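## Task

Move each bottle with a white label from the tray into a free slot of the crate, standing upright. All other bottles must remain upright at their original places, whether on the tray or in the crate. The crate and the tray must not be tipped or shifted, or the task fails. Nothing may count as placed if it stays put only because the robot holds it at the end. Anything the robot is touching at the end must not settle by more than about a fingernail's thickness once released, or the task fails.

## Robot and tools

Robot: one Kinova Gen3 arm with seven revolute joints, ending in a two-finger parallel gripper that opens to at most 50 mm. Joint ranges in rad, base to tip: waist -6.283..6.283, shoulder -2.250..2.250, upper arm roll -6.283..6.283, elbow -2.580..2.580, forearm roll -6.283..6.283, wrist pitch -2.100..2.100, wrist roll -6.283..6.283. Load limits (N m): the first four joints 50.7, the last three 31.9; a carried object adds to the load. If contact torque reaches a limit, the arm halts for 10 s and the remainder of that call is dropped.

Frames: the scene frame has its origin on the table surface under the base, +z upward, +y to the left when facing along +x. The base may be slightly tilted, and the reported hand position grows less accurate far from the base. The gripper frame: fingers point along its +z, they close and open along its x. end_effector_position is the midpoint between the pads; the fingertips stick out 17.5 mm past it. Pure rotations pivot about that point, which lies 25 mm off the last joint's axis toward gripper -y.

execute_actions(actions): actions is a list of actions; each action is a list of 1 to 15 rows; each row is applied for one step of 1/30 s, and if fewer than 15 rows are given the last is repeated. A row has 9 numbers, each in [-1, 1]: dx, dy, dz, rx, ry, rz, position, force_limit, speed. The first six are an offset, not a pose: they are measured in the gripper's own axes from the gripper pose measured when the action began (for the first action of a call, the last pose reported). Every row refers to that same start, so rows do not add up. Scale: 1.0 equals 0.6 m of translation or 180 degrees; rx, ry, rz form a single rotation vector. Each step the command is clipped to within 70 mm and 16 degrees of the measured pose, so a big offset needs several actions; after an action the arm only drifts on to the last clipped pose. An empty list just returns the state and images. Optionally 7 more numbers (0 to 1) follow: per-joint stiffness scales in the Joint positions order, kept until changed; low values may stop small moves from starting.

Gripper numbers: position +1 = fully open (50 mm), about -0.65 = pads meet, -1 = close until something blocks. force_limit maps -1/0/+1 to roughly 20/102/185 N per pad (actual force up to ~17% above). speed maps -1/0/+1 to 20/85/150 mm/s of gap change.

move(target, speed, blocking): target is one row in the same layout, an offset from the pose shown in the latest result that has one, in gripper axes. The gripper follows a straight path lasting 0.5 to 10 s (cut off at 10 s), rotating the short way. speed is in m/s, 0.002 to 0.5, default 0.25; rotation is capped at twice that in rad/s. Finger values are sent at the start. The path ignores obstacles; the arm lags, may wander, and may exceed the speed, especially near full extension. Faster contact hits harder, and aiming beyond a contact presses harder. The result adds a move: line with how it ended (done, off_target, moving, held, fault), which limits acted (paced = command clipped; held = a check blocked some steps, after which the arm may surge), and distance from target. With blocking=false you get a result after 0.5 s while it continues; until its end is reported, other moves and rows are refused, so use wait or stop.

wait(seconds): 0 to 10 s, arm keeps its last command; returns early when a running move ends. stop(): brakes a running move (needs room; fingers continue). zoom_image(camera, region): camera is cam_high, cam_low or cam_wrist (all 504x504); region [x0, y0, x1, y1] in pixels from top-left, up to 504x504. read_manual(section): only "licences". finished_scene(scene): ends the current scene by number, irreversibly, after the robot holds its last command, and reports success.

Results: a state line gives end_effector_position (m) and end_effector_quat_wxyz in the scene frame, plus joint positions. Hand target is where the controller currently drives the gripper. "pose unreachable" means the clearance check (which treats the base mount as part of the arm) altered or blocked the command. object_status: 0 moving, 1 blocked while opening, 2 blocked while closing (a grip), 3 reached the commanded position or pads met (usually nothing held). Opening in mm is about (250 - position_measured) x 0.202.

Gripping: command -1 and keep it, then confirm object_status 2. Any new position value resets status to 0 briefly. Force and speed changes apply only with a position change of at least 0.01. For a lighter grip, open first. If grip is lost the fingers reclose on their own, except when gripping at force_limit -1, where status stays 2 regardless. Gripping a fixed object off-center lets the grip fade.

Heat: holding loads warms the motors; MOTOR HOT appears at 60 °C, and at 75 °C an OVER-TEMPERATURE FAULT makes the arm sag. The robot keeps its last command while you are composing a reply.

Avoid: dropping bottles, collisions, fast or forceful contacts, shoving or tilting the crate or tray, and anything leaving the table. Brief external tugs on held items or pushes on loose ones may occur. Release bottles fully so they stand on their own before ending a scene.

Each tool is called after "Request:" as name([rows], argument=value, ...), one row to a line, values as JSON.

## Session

Request:
execute_actions(actions=[])

Scene clock: 0.00 s.
end_effector_position=(+0.2185, -0.3675, +0.2225) position_measured=3 object_status=3 end_effector_quat_wxyz=(+0.150, +0.521, +0.828, -0.144)
Joint positions: [ 0.583 -0.38   0.668  2.371 -0.272  0.42   3.438]
Joint velocities: [ 0.001 -0.001  0.     0.     0.     0.001 -0.   ]
Motor temperatures (°C, as the motors report them): [38 39 34 38 44 45 47]
Hand target: +0.218, -0.367, +0.222; +0.150, +0.521, +0.828, -0.144
Joint stiffness scale: [1. 1. 1. 1. 1. 1. 1.]

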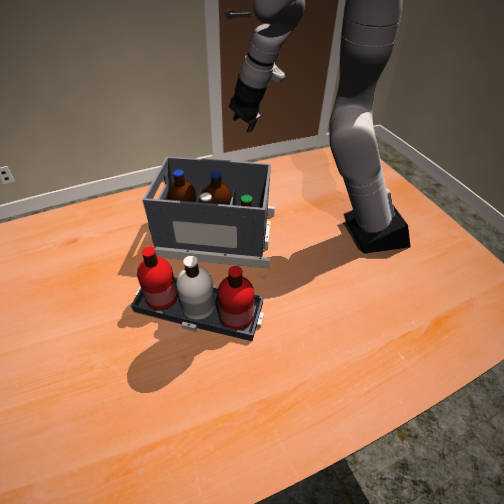

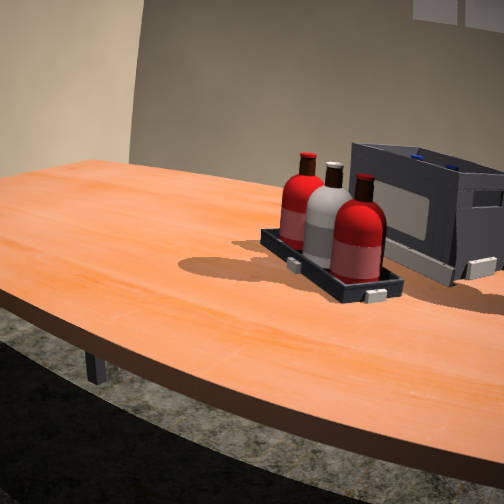

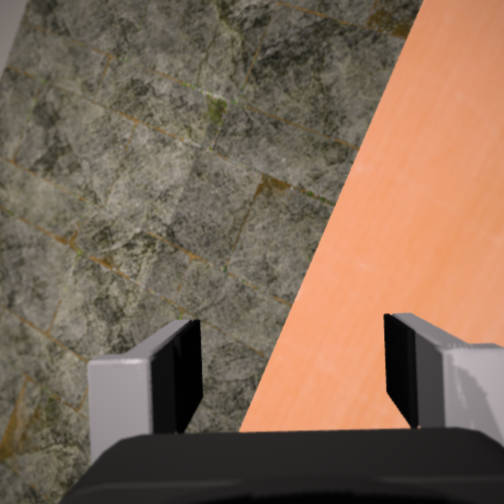

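Request:
move(target=[0.18,0.652,-0.503,-0.097,0.101,-0.352,1,0,0])

Scene clock: 3.33 s.
end_effector_position=(+0.4979, +0.0059, +0.4218) position_measured=3 object_status=3 end_effector_quat_wxyz=(+0.001, -0.004, +1.000, +0.002)
Joint positions: [ 0.765 -0.404 -0.709  1.335 -0.182  1.645  3.132]
Joint velocities: [ 0.017 -0.001 -0.003 -0.001  0.     0.001 -0.001]
Motor temperatures (°C, as the motors report them): [38 39 34 38 44 45 47]
Hand target: +0.497, +0.005, +0.422; -0.002, -0.001, +1.000, +0.000
Off the commanded pose: 0.003 m, 1 deg.
Joint stiffness scale: [1. 1. 1. 1. 1. 1. 1.]
move: done

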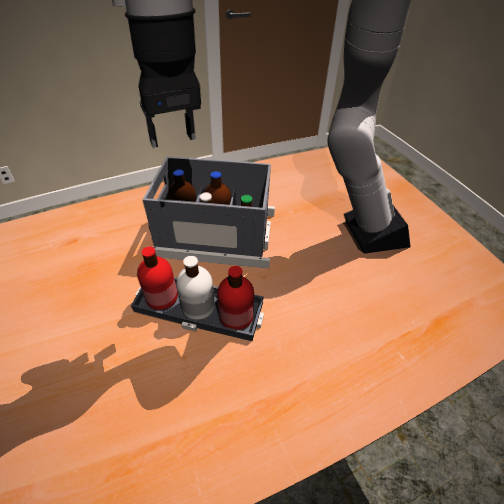

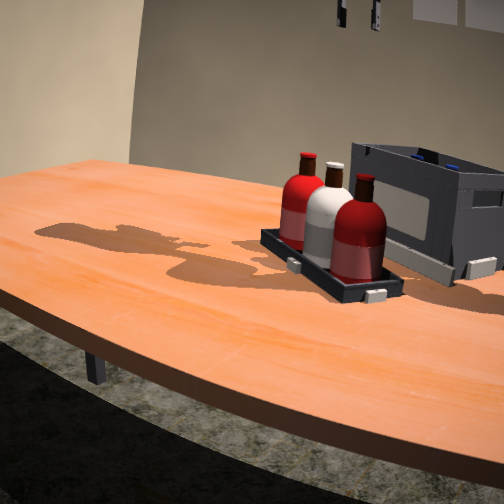

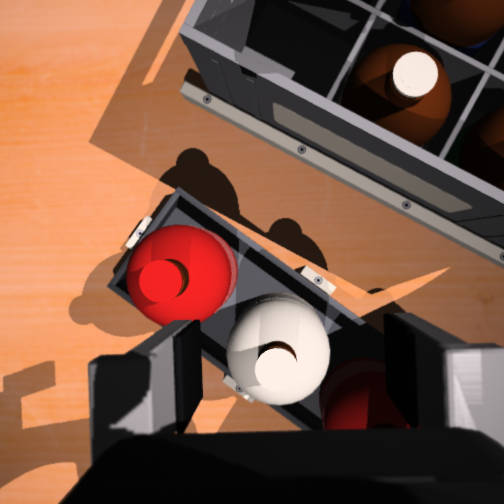

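Request:
move(target=[-0.017,0.077,0.31,0,0,0,1,0,0])

Scene clock: 5.40 s.
end_effector_position=(+0.5070, +0.0517, +0.2368) position_measured=3 object_status=3 end_effector_quat_wxyz=(-0.000, -0.004, +1.000, +0.001)
Joint positions: [ 1.009 -0.311 -1.196  1.756 -0.108  1.073  2.951]
Joint velocities: [ 0.01   0.    -0.001  0.     0.    -0.    -0.001]
Motor temperatures (°C, as the motors report them): [38 39 34 38 44 45 47]
Hand target: +0.508, +0.052, +0.236; +0.001, -0.003, +1.000, +0.001
Off the commanded pose: 0.002 m, 0 deg.
Joint stiffness scale: [1. 1. 1. 1. 1. 1. 1.]
move: done

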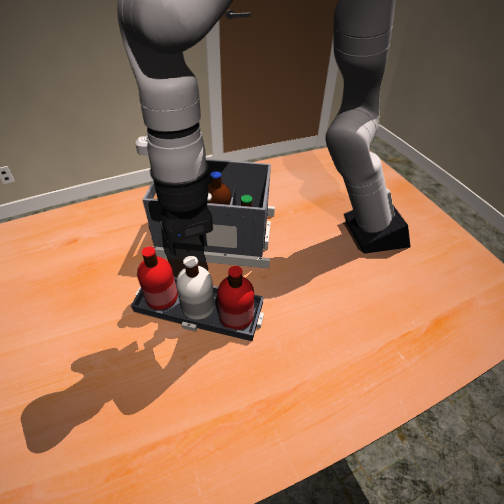

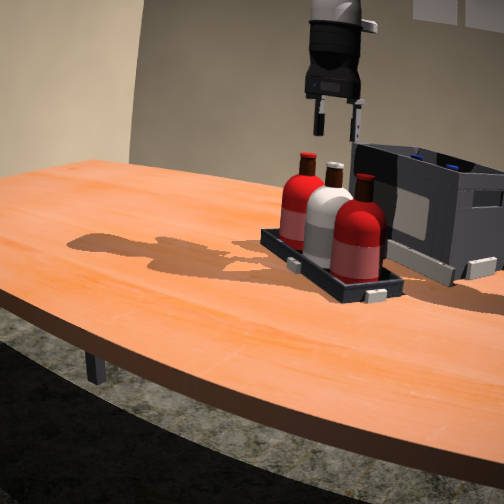

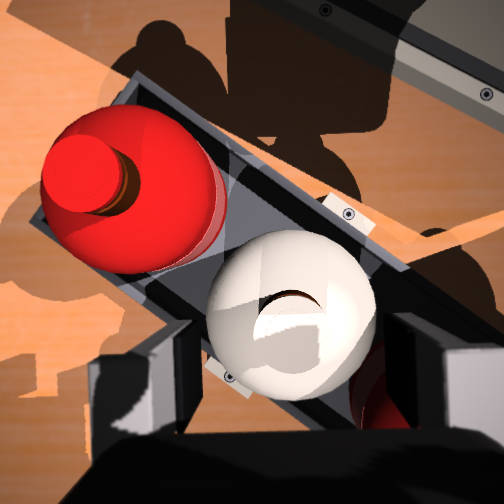

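Request:
move(target=[0,-0.003,0.125,0,0,0,1,-0.1,0], speed=0.1)

Request:
move(target=[0,0,0,0,0,0,-1,-0.1,0])

Request:
move(target=[0,0,-0.35,0,0,0,-1,-0.1,0], speed=0.15)

Scene clock: 7.17 s.
end_effector_position=(+0.5055, +0.0486, +0.1625) position_measured=3 object_status=3 end_effector_quat_wxyz=(-0.002, -0.003, +1.000, -0.001)
Joint positions: [ 1.359 -0.267 -1.559  1.882 -0.081  0.844  2.935]
Joint velocities: [ 0.007 -0.    -0.001 -0.    -0.    -0.    -0.001]
Motor temperatures (°C, as the motors report them): [38 39 34 38 44 45 47]
Hand target: +0.507, +0.050, +0.162; -0.000, -0.004, +1.000, +0.001
Off the commanded pose: 0.002 m, 0 deg.
Joint stiffness scale: [1. 1. 1. 1. 1. 1. 1.]
move: done

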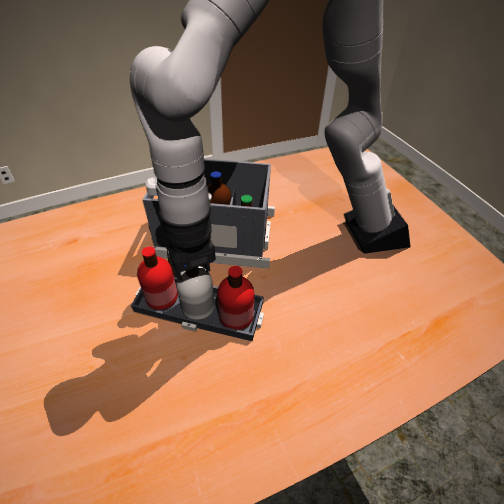

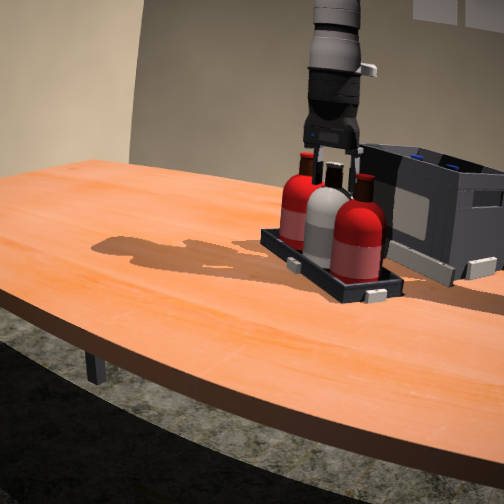

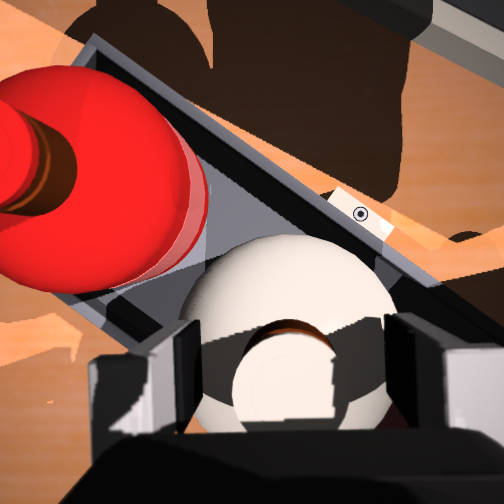

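Scene clock: 7.70 s.
end_effector_position=(+0.5068, +0.0490, +0.1632) position_measured=127 object_status=2 end_effector_quat_wxyz=(-0.001, -0.003, +1.000, -0.001)
Joint positions: [ 1.359 -0.267 -1.559  1.879 -0.081  0.845  2.935]
Joint velocities: [-0. -0.  0.  0.  0. -0. -0.]
Motor temperatures (°C, as the motors report them): [38 39 34 38 44 45 47]
Hand target: +0.506, +0.049, +0.162; -0.002, -0.003, +1.000, -0.001
Off the commanded pose: 0.002 m, 0 deg.
Joint stiffness scale: [1. 1. 1. 1. 1. 1. 1.]
move: done

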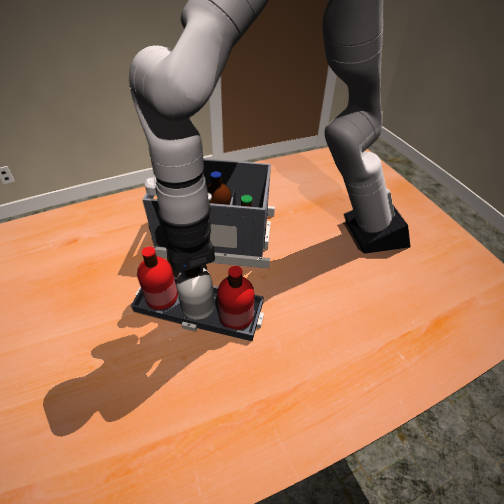

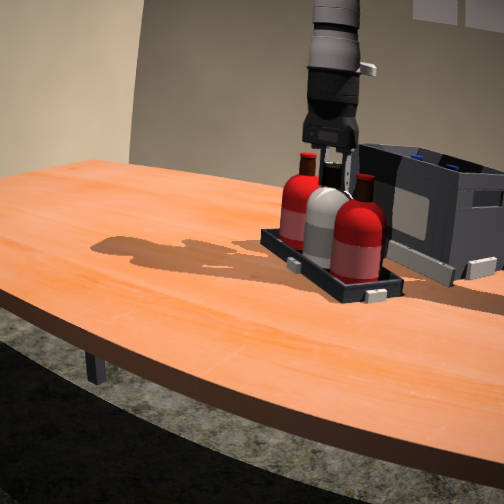

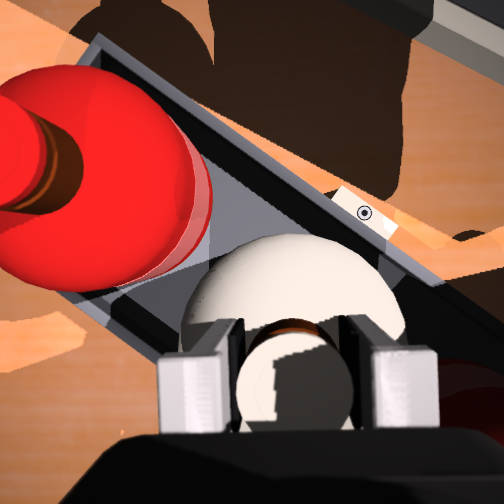

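Scene clock: 9.57 s.
end_effector_position=(+0.5084, +0.0495, +0.3717) position_measured=127 object_status=2 end_effector_quat_wxyz=(-0.000, -0.003, +1.000, -0.001)
Joint positions: [ 0.864 -0.397 -0.935  1.428 -0.173  1.5    3.018]
Joint velocities: [-0.011 -0.     0.001 -0.001 -0.     0.     0.   ]
Motor temperatures (°C, as the motors report them): [38 39 34 38 44 45 47]
Hand target: +0.507, +0.050, +0.373; -0.001, -0.004, +1.000, +0.000
Off the commanded pose: 0.002 m, 0 deg.
Joint stiffness scale: [1. 1. 1. 1. 1. 1. 1.]
move: done

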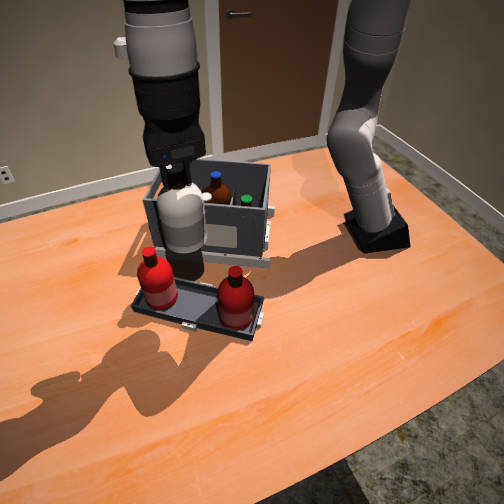

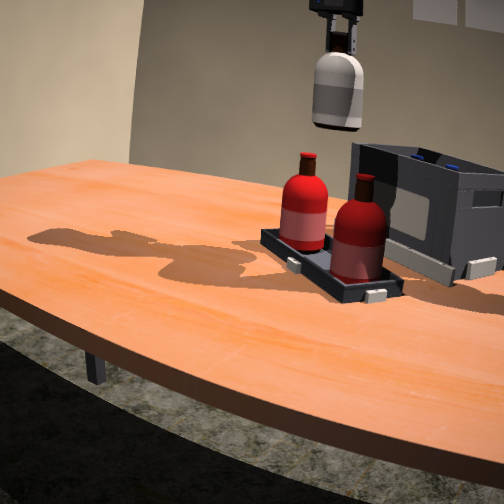

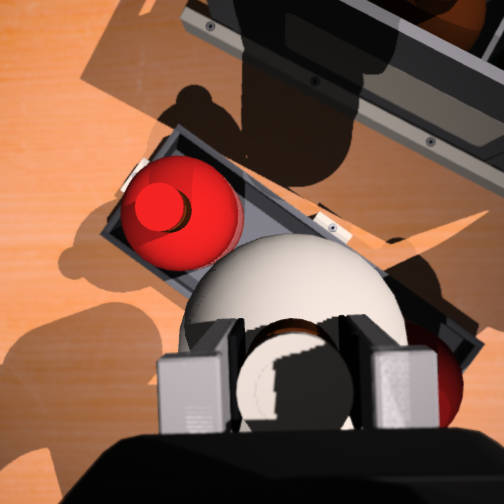

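Request:
move(target=[0.018,-0.365,0,0,0,0.155,-1,-0.1,0], speed=0.15)

Scene clock: 11.87 s.
end_effector_position=(+0.5002, -0.1705, +0.3729) position_measured=127 object_status=2 end_effector_quat_wxyz=(+0.003, +0.241, +0.971, -0.005)
Joint positions: [ 0.856 -0.259 -0.36   1.42  -0.203  1.502  3.108]
Joint velocities: [-0.001  0.008  0.    -0.002 -0.     0.002  0.001]
Motor temperatures (°C, as the motors report them): [38 39 34 38 44 45 47]
Hand target: +0.500, -0.169, +0.373; +0.001, +0.238, +0.971, -0.001
Off the commanded pose: 0.002 m, 1 deg.
Joint stiffness scale: [1. 1. 1. 1. 1. 1. 1.]
move: done

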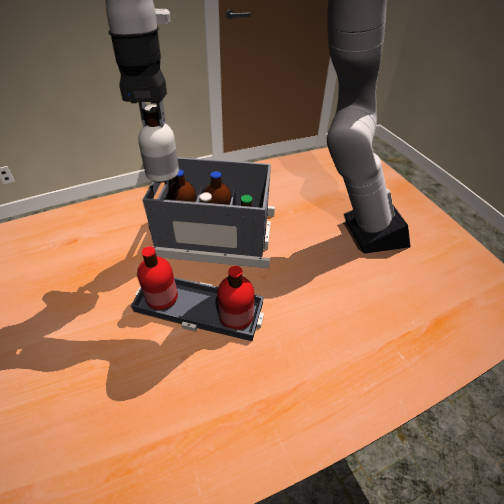

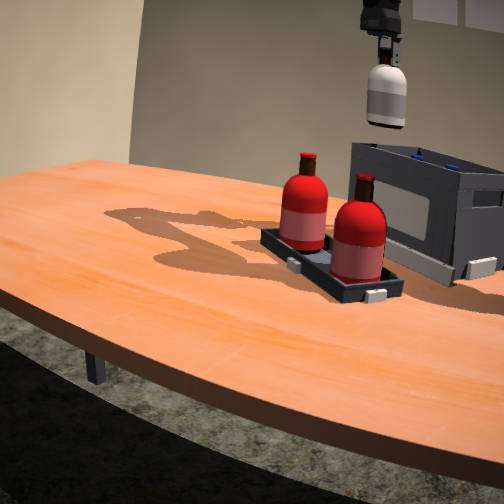

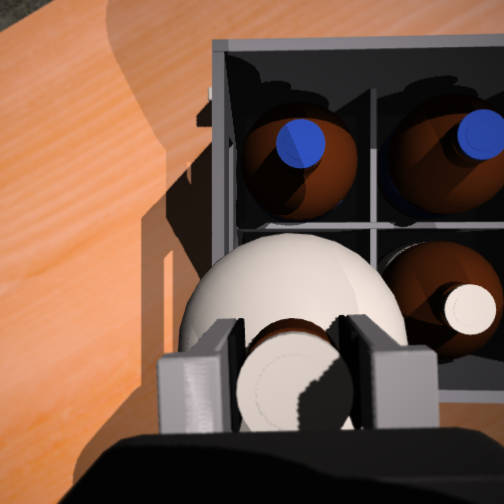

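Request:
move(target=[0.015,0,0.02,-0.002,0.003,0,-1,-0.1,0], speed=0.05)

Request:
move(target=[0,0,0.135,0,0,0,-1,-0.1,0], speed=0.07)

Scene clock: 13.20 s.
end_effector_position=(+0.4905, -0.1676, +0.3607) position_measured=127 object_status=2 end_effector_quat_wxyz=(-0.005, +0.244, +0.970, -0.003)
Joint positions: [ 0.853 -0.268 -0.357  1.47  -0.206  1.477  3.109]
Joint velocities: [-0.005 -0.004  0.002  0.004 -0.    -0.002  0.002]
Motor temperatures (°C, as the motors report them): [38 39 34 38 44 45 47]
Hand target: +0.492, -0.166, +0.361; -0.001, +0.241, +0.971, -0.001
Off the commanded pose: 0.002 m, 1 deg.
Joint stiffness scale: [1. 1. 1. 1. 1. 1. 1.]
move: done

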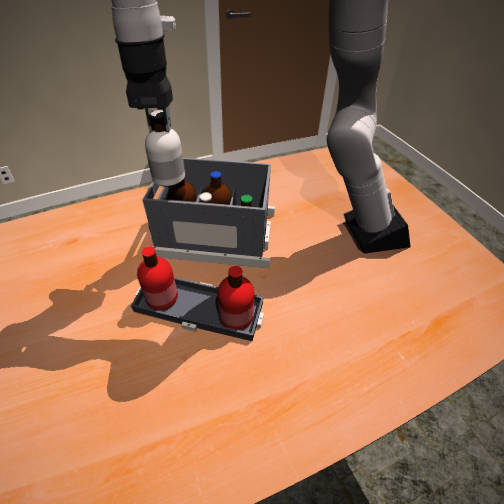

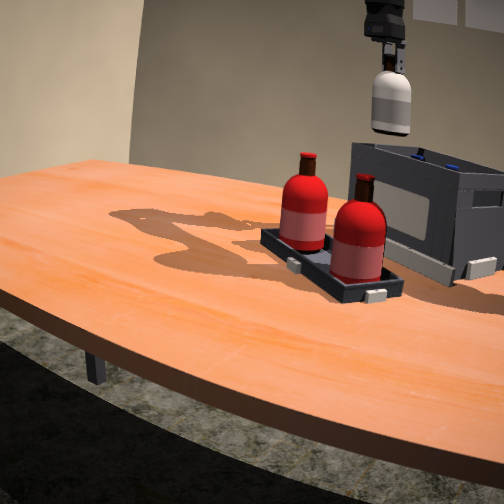

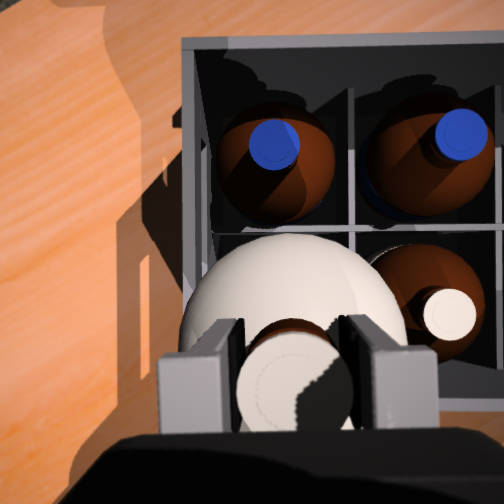

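Scene clock: 14.73 s.
end_effector_position=(+0.4899, -0.1662, +0.2816) position_measured=127 object_status=2 end_effector_quat_wxyz=(-0.004, +0.242, +0.970, -0.000)
Joint positions: [ 0.856 -0.228 -0.427  1.673 -0.193  1.228  3.098]
Joint velocities: [ 0.003  0.002 -0.002  0.001  0.    -0.001  0.001]
Motor temperatures (°C, as the motors report them): [38 39 34 38 44 45 47]
Hand target: +0.489, -0.168, +0.280; -0.005, +0.245, +0.970, -0.003
Off the commanded pose: 0.003 m, 0 deg.
Joint stiffness scale: [1. 1. 1. 1. 1. 1. 1.]
move: done

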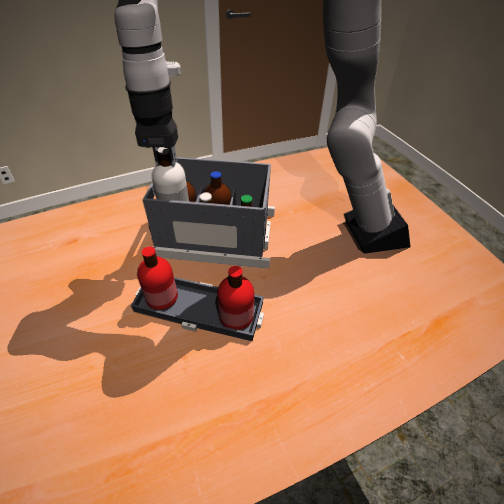

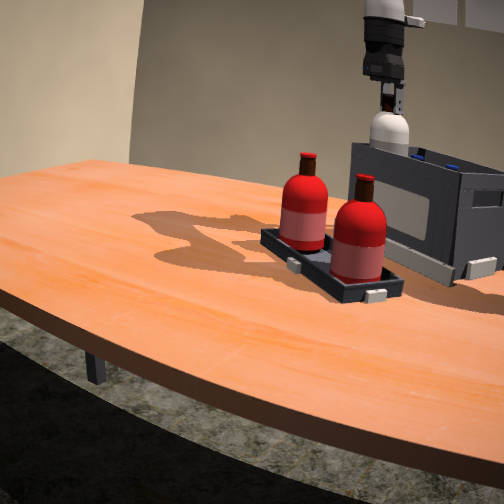

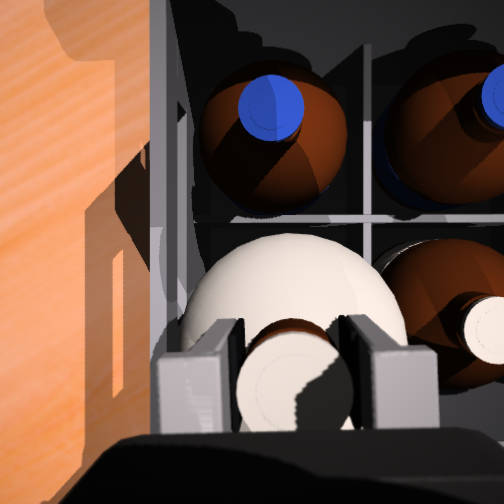

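Request:
move(target=[-0.009,0,0.194,0,-0.003,0,-1,-0.1,0], speed=0.05)

Scene clock: 17.60 s.
end_effector_position=(+0.4933, -0.1695, +0.1671) position_measured=127 object_status=2 end_effector_quat_wxyz=(+0.000, +0.242, +0.970, -0.001)
Joint positions: [ 0.855 -0.069 -0.557  1.88  -0.09   0.856  2.99 ]
Joint velocities: [-0.001  0.006 -0.001 -0.     0.    -0.002 -0.001]
Motor temperatures (°C, as the motors report them): [38 39 34 38 44 45 47]
Hand target: +0.493, -0.169, +0.165; +0.000, +0.242, +0.970, -0.002
Off the commanded pose: 0.002 m, 0 deg.
Joint stiffness scale: [1. 1. 1. 1. 1. 1. 1.]
move: done

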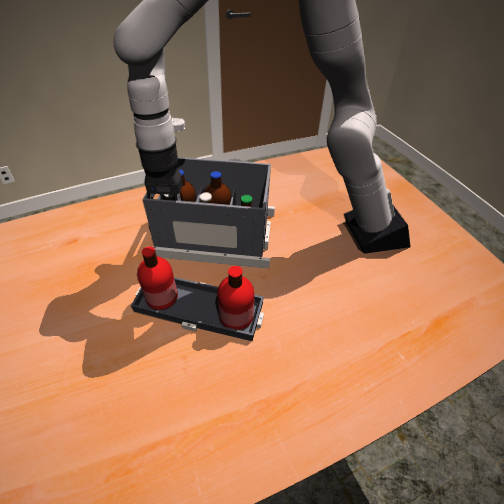

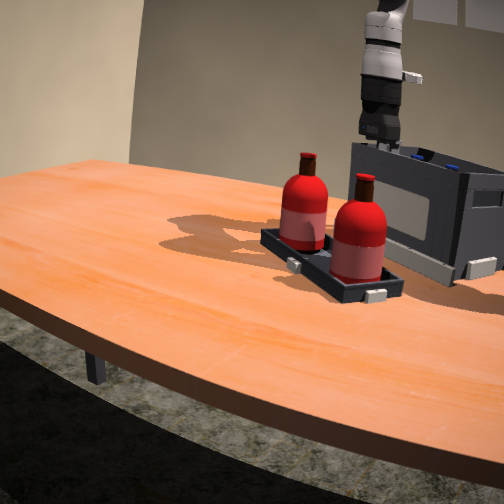

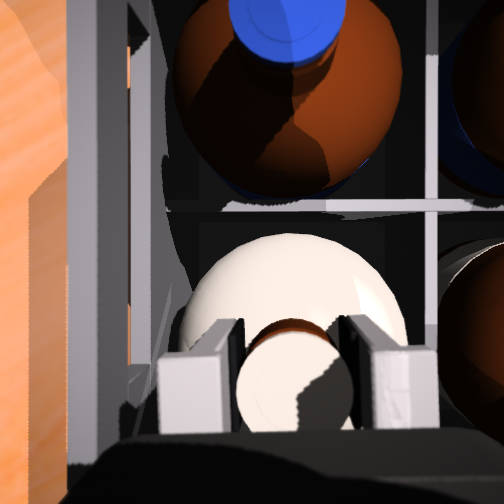

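Request:
move(target=[0,0,0,0,0,0,0.7,-0.3,0])

Request:
move(target=[0,0,-0.11,0,0,0,0.7,-0.3,0], speed=0.15)

Scene clock: 18.50 s.
end_effector_position=(+0.4934, -0.1695, +0.1671) position_measured=48 object_status=3 end_effector_quat_wxyz=(+0.000, +0.241, +0.970, -0.001)
Joint positions: [ 0.855 -0.069 -0.557  1.88  -0.09   0.856  2.99 ]
Joint velocities: [ 0. -0.  0. -0.  0. -0. -0.]
Motor temperatures (°C, as the motors report them): [38 39 34 38 44 45 47]
Hand target: +0.493, -0.169, +0.167; +0.000, +0.242, +0.970, -0.001
Off the commanded pose: 0.000 m, 0 deg.
Joint stiffness scale: [1. 1. 1. 1. 1. 1. 1.]
move: done

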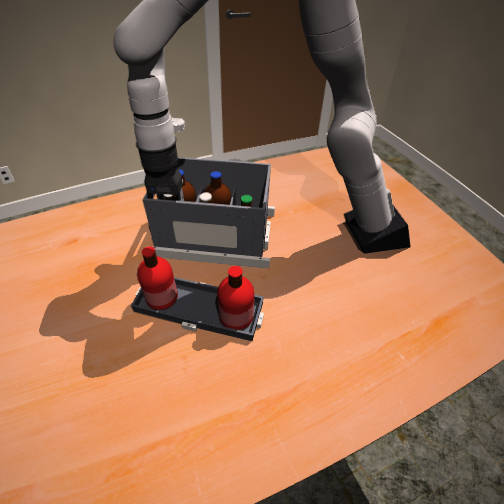

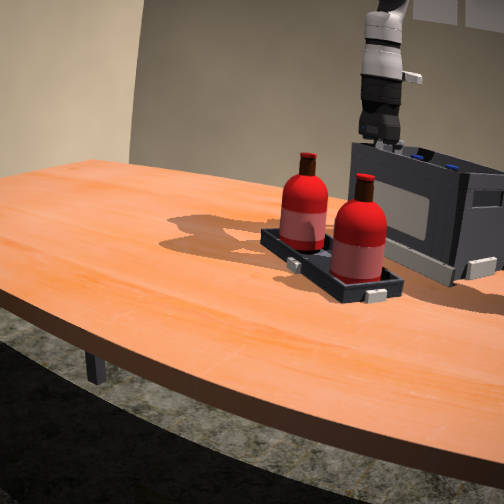

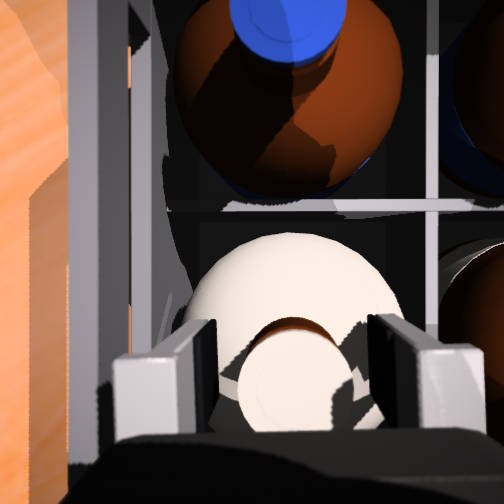

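Scene clock: 19.40 s.
end_effector_position=(+0.4932, -0.1703, +0.2311) position_measured=48 object_status=3 end_effector_quat_wxyz=(-0.000, +0.244, +0.970, -0.003)
Joint positions: [ 0.864 -0.17  -0.487  1.773 -0.161  1.059  3.063]
Joint velocities: [-0.    -0.004  0.002 -0.001 -0.     0.     0.001]
Motor temperatures (°C, as the motors report them): [38 39 34 38 44 45 47]
Hand target: +0.494, -0.169, +0.233; +0.000, +0.241, +0.970, -0.001
Off the commanded pose: 0.002 m, 0 deg.
Joint stiffness scale: [1. 1. 1. 1. 1. 1. 1.]
move: done

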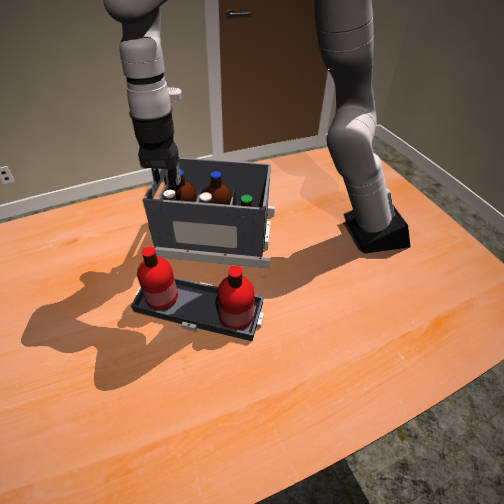

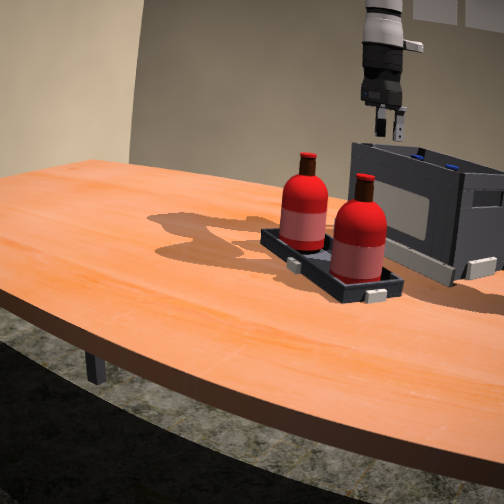

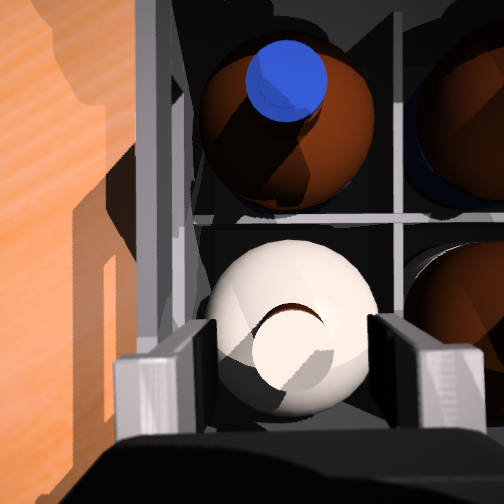

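Request:
finished_scene(scene=2)

The scene is finished: the task was done.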